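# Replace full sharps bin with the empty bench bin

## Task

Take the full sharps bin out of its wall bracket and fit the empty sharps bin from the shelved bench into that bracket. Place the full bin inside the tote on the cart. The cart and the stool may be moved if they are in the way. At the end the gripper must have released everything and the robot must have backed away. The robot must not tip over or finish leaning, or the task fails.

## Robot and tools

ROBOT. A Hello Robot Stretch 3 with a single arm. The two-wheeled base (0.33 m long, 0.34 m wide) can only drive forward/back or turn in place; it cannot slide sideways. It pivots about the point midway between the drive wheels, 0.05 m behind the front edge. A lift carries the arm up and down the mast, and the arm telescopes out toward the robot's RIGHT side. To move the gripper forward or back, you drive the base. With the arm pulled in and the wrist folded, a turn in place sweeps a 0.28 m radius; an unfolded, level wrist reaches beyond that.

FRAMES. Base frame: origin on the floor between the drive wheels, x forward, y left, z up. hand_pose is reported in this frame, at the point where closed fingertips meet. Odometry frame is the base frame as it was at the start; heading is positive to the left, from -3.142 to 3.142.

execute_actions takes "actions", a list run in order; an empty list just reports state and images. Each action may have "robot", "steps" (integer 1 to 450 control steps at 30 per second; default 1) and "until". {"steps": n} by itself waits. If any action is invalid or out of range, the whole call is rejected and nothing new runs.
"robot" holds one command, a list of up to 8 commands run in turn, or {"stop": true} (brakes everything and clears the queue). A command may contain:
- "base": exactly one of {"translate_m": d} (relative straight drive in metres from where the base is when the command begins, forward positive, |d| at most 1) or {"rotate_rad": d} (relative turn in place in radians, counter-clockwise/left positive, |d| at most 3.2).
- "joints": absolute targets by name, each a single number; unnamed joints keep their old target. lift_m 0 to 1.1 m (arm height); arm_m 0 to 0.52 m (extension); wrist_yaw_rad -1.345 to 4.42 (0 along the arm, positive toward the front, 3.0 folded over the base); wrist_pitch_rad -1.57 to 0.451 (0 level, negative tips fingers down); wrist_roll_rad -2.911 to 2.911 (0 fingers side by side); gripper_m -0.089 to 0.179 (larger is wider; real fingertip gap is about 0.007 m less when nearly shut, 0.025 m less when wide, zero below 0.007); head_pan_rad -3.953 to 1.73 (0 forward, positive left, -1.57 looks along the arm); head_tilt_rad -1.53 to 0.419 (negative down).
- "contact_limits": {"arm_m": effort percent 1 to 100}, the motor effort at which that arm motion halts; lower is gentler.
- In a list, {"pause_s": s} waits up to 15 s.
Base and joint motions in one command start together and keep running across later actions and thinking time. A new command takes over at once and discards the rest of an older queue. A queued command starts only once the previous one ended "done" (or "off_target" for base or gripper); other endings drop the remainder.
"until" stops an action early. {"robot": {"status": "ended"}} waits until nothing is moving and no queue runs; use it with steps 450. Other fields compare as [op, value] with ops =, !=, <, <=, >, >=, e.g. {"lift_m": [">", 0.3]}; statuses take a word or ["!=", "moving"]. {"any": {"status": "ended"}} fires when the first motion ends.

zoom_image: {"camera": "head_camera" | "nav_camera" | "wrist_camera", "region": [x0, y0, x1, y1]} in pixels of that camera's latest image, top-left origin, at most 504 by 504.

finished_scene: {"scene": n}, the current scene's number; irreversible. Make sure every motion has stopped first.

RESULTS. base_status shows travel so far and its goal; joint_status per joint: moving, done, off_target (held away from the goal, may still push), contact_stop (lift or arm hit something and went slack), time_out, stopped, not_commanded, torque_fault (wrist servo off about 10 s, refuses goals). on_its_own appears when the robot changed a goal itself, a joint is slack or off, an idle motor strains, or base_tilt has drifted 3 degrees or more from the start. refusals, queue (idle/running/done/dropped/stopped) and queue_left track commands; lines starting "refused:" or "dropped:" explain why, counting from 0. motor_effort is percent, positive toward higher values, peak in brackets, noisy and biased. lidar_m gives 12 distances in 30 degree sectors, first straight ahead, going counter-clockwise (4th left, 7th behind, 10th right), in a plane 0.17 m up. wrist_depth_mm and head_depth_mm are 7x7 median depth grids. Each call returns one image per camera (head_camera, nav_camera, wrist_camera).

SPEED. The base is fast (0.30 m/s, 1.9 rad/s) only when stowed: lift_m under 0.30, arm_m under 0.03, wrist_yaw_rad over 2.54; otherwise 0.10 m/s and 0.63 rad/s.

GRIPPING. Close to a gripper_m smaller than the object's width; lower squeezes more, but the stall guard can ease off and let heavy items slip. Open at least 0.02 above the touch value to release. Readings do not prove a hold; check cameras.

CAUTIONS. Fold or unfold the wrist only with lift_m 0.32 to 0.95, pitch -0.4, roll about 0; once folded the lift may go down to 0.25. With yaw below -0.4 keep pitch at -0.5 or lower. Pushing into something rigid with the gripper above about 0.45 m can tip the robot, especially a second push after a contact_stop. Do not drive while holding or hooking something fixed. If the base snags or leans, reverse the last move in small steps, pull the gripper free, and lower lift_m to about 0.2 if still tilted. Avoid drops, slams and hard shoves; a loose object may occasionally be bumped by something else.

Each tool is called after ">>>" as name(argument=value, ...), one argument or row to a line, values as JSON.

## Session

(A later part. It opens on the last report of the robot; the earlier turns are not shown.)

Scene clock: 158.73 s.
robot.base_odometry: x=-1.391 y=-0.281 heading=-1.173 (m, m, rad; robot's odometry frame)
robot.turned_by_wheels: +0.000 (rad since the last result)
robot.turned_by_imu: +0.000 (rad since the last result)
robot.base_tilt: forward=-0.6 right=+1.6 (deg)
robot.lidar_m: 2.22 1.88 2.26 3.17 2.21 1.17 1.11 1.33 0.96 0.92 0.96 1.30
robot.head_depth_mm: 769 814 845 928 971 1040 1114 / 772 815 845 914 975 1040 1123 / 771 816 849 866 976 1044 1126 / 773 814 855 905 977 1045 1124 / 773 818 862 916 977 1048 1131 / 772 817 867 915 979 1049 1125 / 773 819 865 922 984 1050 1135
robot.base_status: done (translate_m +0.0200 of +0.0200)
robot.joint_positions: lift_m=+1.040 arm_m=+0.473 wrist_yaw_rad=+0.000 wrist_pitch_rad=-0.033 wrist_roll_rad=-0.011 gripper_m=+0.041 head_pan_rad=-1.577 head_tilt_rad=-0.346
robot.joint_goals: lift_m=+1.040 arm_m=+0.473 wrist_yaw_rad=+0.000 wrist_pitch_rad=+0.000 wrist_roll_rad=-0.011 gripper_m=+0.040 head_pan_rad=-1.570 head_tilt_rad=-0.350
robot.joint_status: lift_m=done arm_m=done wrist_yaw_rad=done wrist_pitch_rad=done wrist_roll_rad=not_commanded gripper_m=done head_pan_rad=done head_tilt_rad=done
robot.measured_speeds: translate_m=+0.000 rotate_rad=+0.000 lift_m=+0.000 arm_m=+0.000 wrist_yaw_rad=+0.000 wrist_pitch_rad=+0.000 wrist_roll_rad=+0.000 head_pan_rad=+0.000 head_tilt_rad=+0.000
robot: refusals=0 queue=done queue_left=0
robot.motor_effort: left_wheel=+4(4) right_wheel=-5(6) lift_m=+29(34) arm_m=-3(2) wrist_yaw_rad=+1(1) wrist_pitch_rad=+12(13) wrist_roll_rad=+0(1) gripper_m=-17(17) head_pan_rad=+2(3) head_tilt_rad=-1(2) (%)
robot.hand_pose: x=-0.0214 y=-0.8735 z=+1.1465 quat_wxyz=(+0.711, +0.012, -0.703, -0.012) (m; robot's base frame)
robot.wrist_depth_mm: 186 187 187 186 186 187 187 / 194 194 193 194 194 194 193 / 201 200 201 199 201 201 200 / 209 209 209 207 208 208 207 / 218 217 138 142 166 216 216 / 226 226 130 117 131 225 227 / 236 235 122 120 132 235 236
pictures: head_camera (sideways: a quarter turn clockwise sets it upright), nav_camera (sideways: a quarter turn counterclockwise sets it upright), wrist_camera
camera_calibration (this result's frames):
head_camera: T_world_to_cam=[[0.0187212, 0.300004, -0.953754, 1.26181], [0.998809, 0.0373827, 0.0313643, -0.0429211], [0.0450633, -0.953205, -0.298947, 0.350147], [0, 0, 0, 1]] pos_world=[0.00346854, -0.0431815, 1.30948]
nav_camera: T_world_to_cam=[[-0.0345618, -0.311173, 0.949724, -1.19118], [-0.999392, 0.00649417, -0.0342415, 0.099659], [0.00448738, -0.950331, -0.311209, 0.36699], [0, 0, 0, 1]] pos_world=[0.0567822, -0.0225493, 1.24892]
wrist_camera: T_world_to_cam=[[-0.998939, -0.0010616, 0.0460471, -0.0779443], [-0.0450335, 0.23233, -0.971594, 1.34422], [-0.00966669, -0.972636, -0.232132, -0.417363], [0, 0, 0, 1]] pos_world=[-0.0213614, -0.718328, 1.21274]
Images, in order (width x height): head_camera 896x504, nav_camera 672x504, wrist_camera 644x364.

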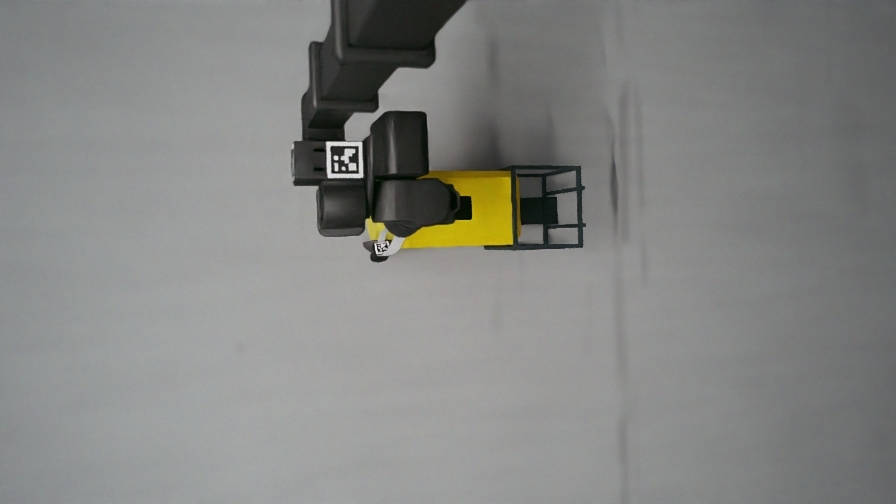

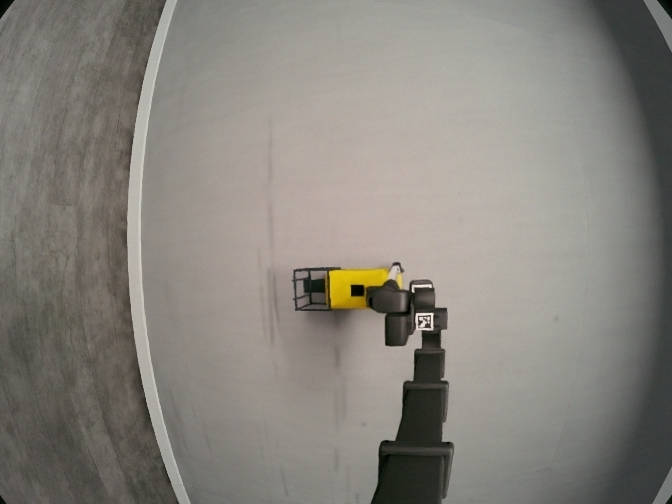

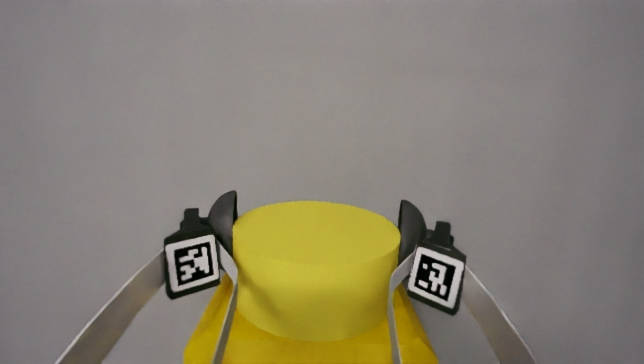

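>>> execute_actions(
  actions=[
    {"robot":{"joints":{"lift_m":0.964,"arm_m":0.475}},"steps":100,"until":{"robot":{"status":"ended"}}},
  ],
)

>>> zoom_image(
  camera="head_camera",
  region=[440, 150, 640, 275],
)

Scene clock: 160.80 s.
robot.base_odometry: x=-1.391 y=-0.281 heading=-1.173 (m, m, rad; robot's odometry frame)
robot.turned_by_wheels: +0.000 (rad since the last result)
robot.turned_by_imu: +0.000 (rad since the last result)
robot.base_tilt: forward=-0.7 right=+1.7 (deg)
robot.lidar_m: 2.22 1.88 2.26 3.19 2.21 1.17 1.11 1.33 0.96 0.92 0.96 1.29
robot.head_depth_mm: 769 812 856 896 994 1045 1118 / 770 811 864 - 975 1044 1119 / 770 812 862 - 976 1041 1128 / 773 816 858 909 975 1046 1119 / 773 817 864 919 979 1046 1127 / 775 815 864 919 980 1050 1129 / 776 819 864 921 983 1056 1135
robot.base_status: done (translate_m +0.0200 of +0.0200)
robot.joint_positions: lift_m=+0.964 arm_m=+0.475 wrist_yaw_rad=+0.000 wrist_pitch_rad=-0.033 wrist_roll_rad=-0.011 gripper_m=+0.041 head_pan_rad=-1.577 head_tilt_rad=-0.346
robot.joint_goals: lift_m=+0.964 arm_m=+0.475 wrist_yaw_rad=+0.000 wrist_pitch_rad=+0.000 wrist_roll_rad=-0.011 gripper_m=+0.040 head_pan_rad=-1.570 head_tilt_rad=-0.350
robot.joint_status: lift_m=done arm_m=done wrist_yaw_rad=done wrist_pitch_rad=done wrist_roll_rad=not_commanded gripper_m=done head_pan_rad=done head_tilt_rad=done
robot.measured_speeds: translate_m=+0.000 rotate_rad=+0.000 lift_m=+0.000 arm_m=+0.000 wrist_yaw_rad=+0.000 wrist_pitch_rad=+0.000 wrist_roll_rad=+0.000 head_pan_rad=+0.000 head_tilt_rad=+0.000
robot: refusals=0 queue=done queue_left=0
robot.motor_effort: left_wheel=+4(4) right_wheel=-6(5) lift_m=+29(29) arm_m=+3(3) wrist_yaw_rad=+1(1) wrist_pitch_rad=+12(12) wrist_roll_rad=+0(0) gripper_m=-18(17) head_pan_rad=+3(3) head_tilt_rad=-1(1) (%)
robot.hand_pose: x=-0.0214 y=-0.8750 z=+1.0705 quat_wxyz=(+0.711, +0.012, -0.703, -0.012) (m; robot's base frame)
robot.wrist_depth_mm: 185 185 184 185 185 185 185 / 193 192 192 192 192 191 192 / 199 198 200 199 199 198 199 / 207 206 206 207 206 207 206 / 214 216 137 141 173 215 215 / 225 223 129 117 131 224 224 / 233 234 121 120 131 234 233
pictures: head_camera (sideways: a quarter turn clockwise sets it upright), nav_camera (sideways: a quarter turn counterclockwise sets it upright), wrist_camera
camera_calibration (this result's frames):
head_camera: T_world_to_cam=[[0.0187211, 0.300004, -0.953754, 1.26181], [0.998809, 0.0373829, 0.0313643, -0.042921], [0.0450636, -0.953205, -0.298947, 0.350147], [0, 0, 0, 1]] pos_world=[0.00346855, -0.0431815, 1.30948]
nav_camera: T_world_to_cam=[[-0.0345618, -0.311173, 0.949725, -1.19118], [-0.999392, 0.00649393, -0.0342415, 0.099659], [0.00448761, -0.950331, -0.311209, 0.366989], [0, 0, 0, 1]] pos_world=[0.0567822, -0.0225493, 1.24892]
wrist_camera: T_world_to_cam=[[-0.998939, -0.00106544, 0.046048, -0.0744498], [-0.0450352, 0.232338, -0.971592, 1.27073], [-0.00966354, -0.972635, -0.232139, -0.436447], [0, 0, 0, 1]] pos_world=[-0.021361, -0.719821, 1.13674]
Images, in order (width x height): head_camera 896x504, nav_camera 672x504, wrist_camera 644x364.

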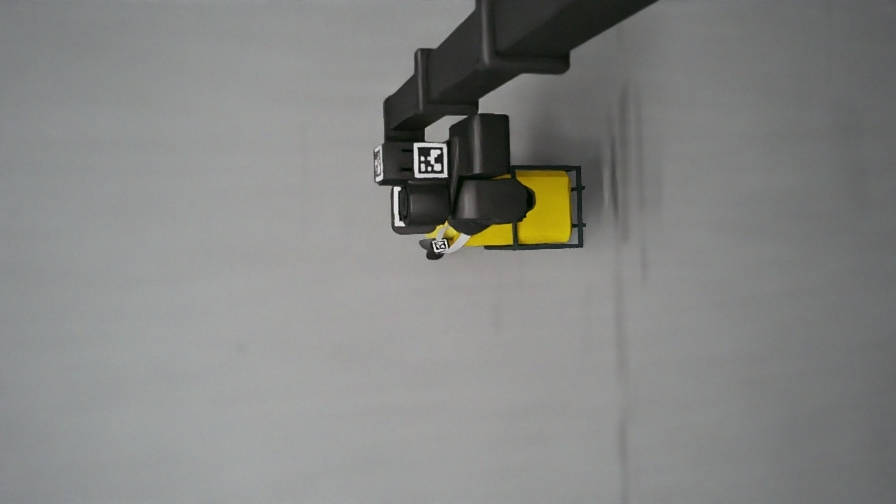

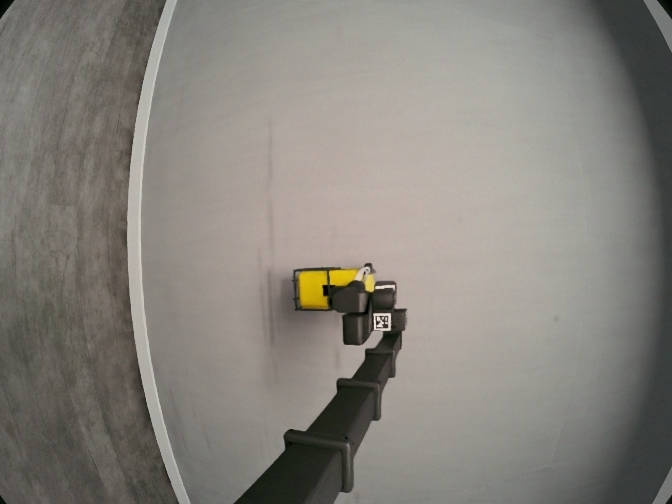

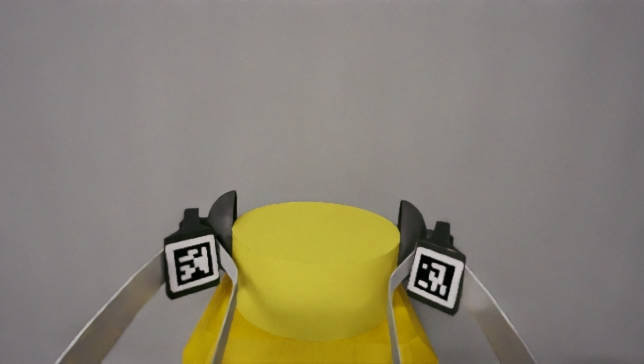

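Region (440, 150, 640, 275) of head_camera's 896x504 image, scaled by 2.520, with more detail than that image has; it fills the top 315 rows of this view, and the rest is white.

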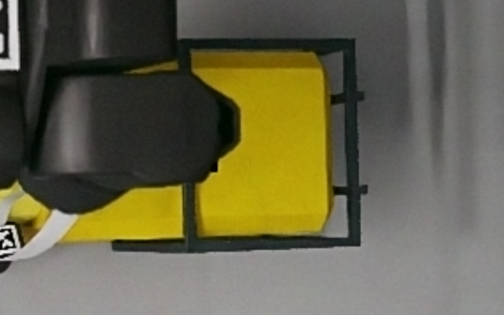

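>>> execute_actions(
  actions=[
    {"robot":{"joints":{"lift_m":0.954}},"steps":100,"until":{"robot":{"status":"ended"}}},
  ],
)

Scene clock: 162.33 s.
robot.base_odometry: x=-1.391 y=-0.281 heading=-1.173 (m, m, rad; robot's odometry frame)
robot.turned_by_wheels: +0.000 (rad since the last result)
robot.turned_by_imu: +0.000 (rad since the last result)
robot.base_tilt: forward=-0.6 right=+1.6 (deg)
robot.lidar_m: 2.22 1.89 2.26 3.16 2.22 1.17 1.11 1.33 0.96 0.92 0.96 1.30
robot.head_depth_mm: 770 814 859 898 - 1043 1116 / 769 817 863 895 976 1041 1124 / 772 815 861 - 981 1045 1128 / 773 815 862 909 975 1045 1130 / 772 818 865 914 979 1046 1124 / 773 815 866 917 978 1055 1127 / 775 818 867 921 980 1052 1137
robot.base_status: done (translate_m +0.0200 of +0.0200)
robot.joint_positions: lift_m=+0.954 arm_m=+0.475 wrist_yaw_rad=+0.000 wrist_pitch_rad=-0.027 wrist_roll_rad=-0.011 gripper_m=+0.041 head_pan_rad=-1.577 head_tilt_rad=-0.346
robot.joint_goals: lift_m=+0.954 arm_m=+0.475 wrist_yaw_rad=+0.000 wrist_pitch_rad=+0.000 wrist_roll_rad=-0.011 gripper_m=+0.040 head_pan_rad=-1.570 head_tilt_rad=-0.350
robot.joint_status: lift_m=done arm_m=done wrist_yaw_rad=done wrist_pitch_rad=done wrist_roll_rad=not_commanded gripper_m=done head_pan_rad=done head_tilt_rad=done
robot.measured_speeds: translate_m=+0.000 rotate_rad=+0.000 lift_m=+0.000 arm_m=+0.000 wrist_yaw_rad=+0.000 wrist_pitch_rad=+0.000 wrist_roll_rad=+0.000 head_pan_rad=+0.000 head_tilt_rad=+0.000
robot: refusals=0 queue=done queue_left=0
robot.motor_effort: left_wheel=+5(4) right_wheel=-6(6) lift_m=+27(31) arm_m=+3(3) wrist_yaw_rad=+0(0) wrist_pitch_rad=+10(12) wrist_roll_rad=+0(0) gripper_m=-17(17) head_pan_rad=+3(3) head_tilt_rad=-1(1) (%)
robot.hand_pose: x=-0.0214 y=-0.8752 z=+1.0621 quat_wxyz=(+0.711, +0.010, -0.703, -0.010) (m; robot's base frame)
robot.wrist_depth_mm: 186 186 185 185 186 185 186 / 192 192 194 192 192 192 192 / 199 199 200 199 200 199 200 / 207 207 207 206 207 207 207 / 215 215 137 140 173 215 214 / 223 225 129 117 131 224 223 / 231 233 121 120 131 234 234
pictures: head_camera (sideways: a quarter turn clockwise sets it upright), nav_camera (sideways: a quarter turn counterclockwise sets it upright), wrist_camera
camera_calibration (this result's frames):
head_camera: T_world_to_cam=[[0.0187212, 0.300004, -0.953754, 1.26181], [0.998809, 0.0373827, 0.0313643, -0.042921], [0.0450633, -0.953205, -0.298947, 0.350147], [0, 0, 0, 1]] pos_world=[0.00346854, -0.0431815, 1.30948]
nav_camera: T_world_to_cam=[[-0.0345618, -0.311173, 0.949725, -1.19118], [-0.999392, 0.00649417, -0.0342415, 0.099659], [0.00448738, -0.950331, -0.311209, 0.366989], [0, 0, 0, 1]] pos_world=[0.0567822, -0.0225493, 1.24892]
wrist_camera: T_world_to_cam=[[-0.998938, -0.000923972, 0.0460577, -0.0739146], [-0.0450713, 0.226352, -0.973002, 1.25889], [-0.00952622, -0.974045, -0.226153, -0.446172], [0, 0, 0, 1]] pos_world=[-0.0213465, -0.719612, 1.12741]
Images, in order (width x height): head_camera 896x504, nav_camera 672x504, wrist_camera 644x364.

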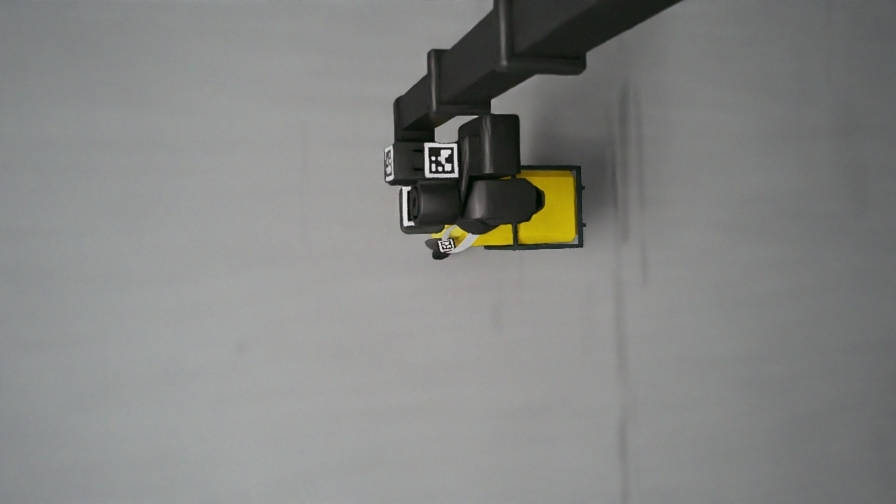

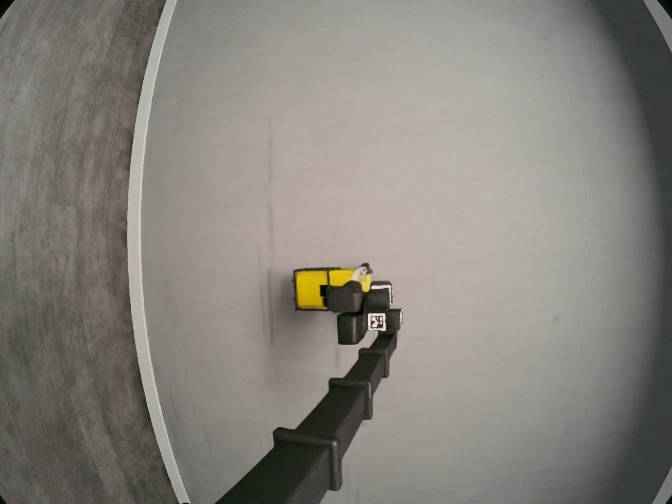

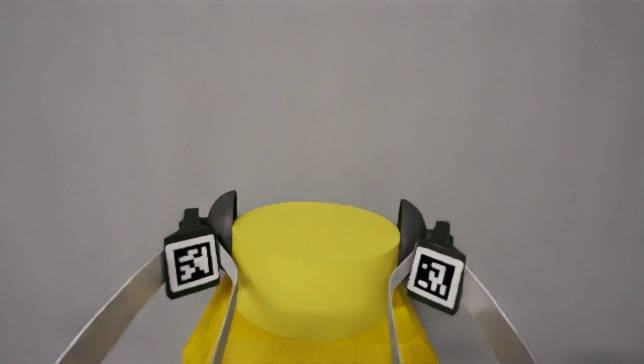

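Seated. Release and retract.

>>> execute_actions(
  actions=[
    {"robot":{"joints":{"gripper_m":0.13}},"steps":60,"until":{"robot":{"status":"ended"}}},
    {"robot":{"joints":{"arm_m":0.0}},"steps":300,"until":{"robot":{"status":"ended"}}},
  ],
)

Scene clock: 171.63 s.
robot.base_odometry: x=-1.391 y=-0.281 heading=-1.173 (m, m, rad; robot's odometry frame)
robot.turned_by_wheels: +0.000 (rad since the last result)
robot.turned_by_imu: -0.002 (rad since the last result)
robot.base_tilt: forward=-0.6 right=+1.6 (deg)
robot.lidar_m: 2.23 1.88 2.26 3.15 2.22 1.17 1.11 1.33 0.96 0.92 0.96 1.30
robot.head_depth_mm: 770 813 857 912 972 1055 1105 / 769 816 861 912 975 1025 - / 774 814 857 897 966 1023 - / 773 818 863 900 980 1046 1133 / 773 818 864 918 981 1061 1132 / 774 813 866 922 976 1051 1128 / 774 820 865 918 982 1054 1136
robot.base_status: done (translate_m +0.0200 of +0.0200)
robot.joint_positions: lift_m=+0.954 arm_m=+0.000 wrist_yaw_rad=+0.000 wrist_pitch_rad=-0.025 wrist_roll_rad=-0.011 gripper_m=+0.130 head_pan_rad=-1.577 head_tilt_rad=-0.346
robot.joint_goals: lift_m=+0.954 arm_m=+0.000 wrist_yaw_rad=+0.000 wrist_pitch_rad=+0.000 wrist_roll_rad=-0.011 gripper_m=+0.130 head_pan_rad=-1.570 head_tilt_rad=-0.350
robot.joint_status: lift_m=done arm_m=done wrist_yaw_rad=done wrist_pitch_rad=done wrist_roll_rad=not_commanded gripper_m=done head_pan_rad=done head_tilt_rad=done
robot.measured_speeds: translate_m=+0.000 rotate_rad=+0.000 lift_m=+0.000 arm_m=+0.000 wrist_yaw_rad=+0.000 wrist_pitch_rad=+0.000 wrist_roll_rad=+0.000 head_pan_rad=+0.000 head_tilt_rad=+0.000
robot: refusals=0 queue=done queue_left=0
robot.motor_effort: left_wheel=+5(4) right_wheel=-5(6) lift_m=+28(28) arm_m=-3(3) wrist_yaw_rad=+0(1) wrist_pitch_rad=+9(10) wrist_roll_rad=+0(0) gripper_m=+0(82) head_pan_rad=+3(3) head_tilt_rad=-1(1) (%)
robot.hand_pose: x=-0.0214 y=-0.4008 z=+1.0625 quat_wxyz=(+0.711, +0.009, -0.703, -0.009) (m; robot's base frame)
robot.wrist_depth_mm: 621 625 632 630 638 638 636 / 656 656 668 652 633 645 648 / 677 684 681 676 686 683 686 / 701 710 699 602 716 710 709 / 723 718 728 731 738 719 726 / 749 759 767 763 763 - 749 / 798 785 797 789 782 812 768
pictures: head_camera (sideways: a quarter turn clockwise sets it upright), nav_camera (sideways: a quarter turn counterclockwise sets it upright), wrist_camera
camera_calibration (this result's frames):
head_camera: T_world_to_cam=[[0.0187119, 0.300012, -0.953752, 1.26181], [0.998808, 0.0374135, 0.0313646, -0.0429214], [0.045093, -0.953202, -0.298954, 0.350156], [0, 0, 0, 1]] pos_world=[0.00346988, -0.0431817, 1.30948]
nav_camera: T_world_to_cam=[[-0.0345522, -0.311181, 0.949722, -1.19118], [-0.999393, 0.00646332, -0.0342415, 0.099659], [0.00451696, -0.950329, -0.311215, 0.366998], [0, 0, 0, 1]] pos_world=[0.0567829, -0.0225474, 1.24892]
wrist_camera: T_world_to_cam=[[-0.998938, -0.000842145, 0.0460622, -0.073469], [-0.0450723, 0.224806, -0.97336, 1.15166], [-0.00953537, -0.974403, -0.224606, 0.0142598], [0, 0, 0, 1]] pos_world=[-0.0213472, -0.245067, 1.12756]
Images, in order (width x height): head_camera 896x504, nav_camera 672x504, wrist_camera 644x364.

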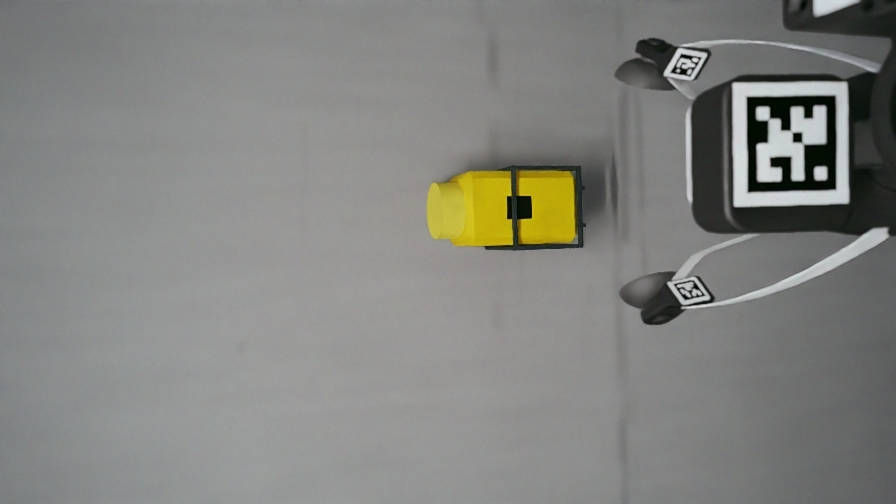

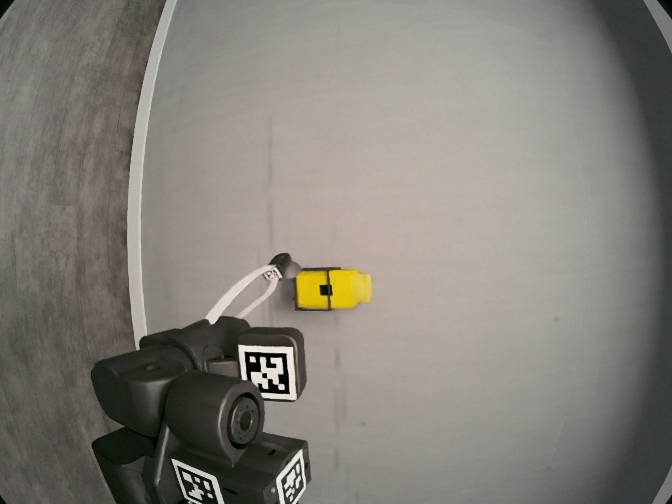

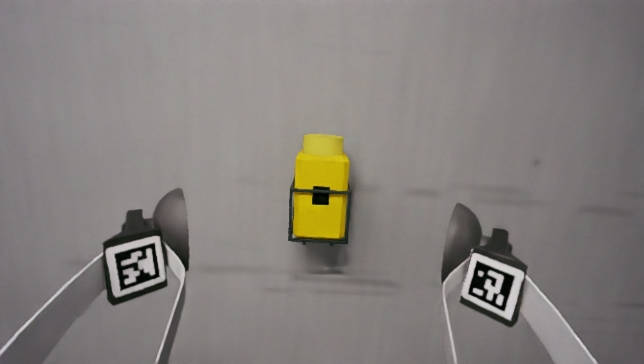

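>>> finished_scene(
  scene=2,
)

The scene is finished: the task was done.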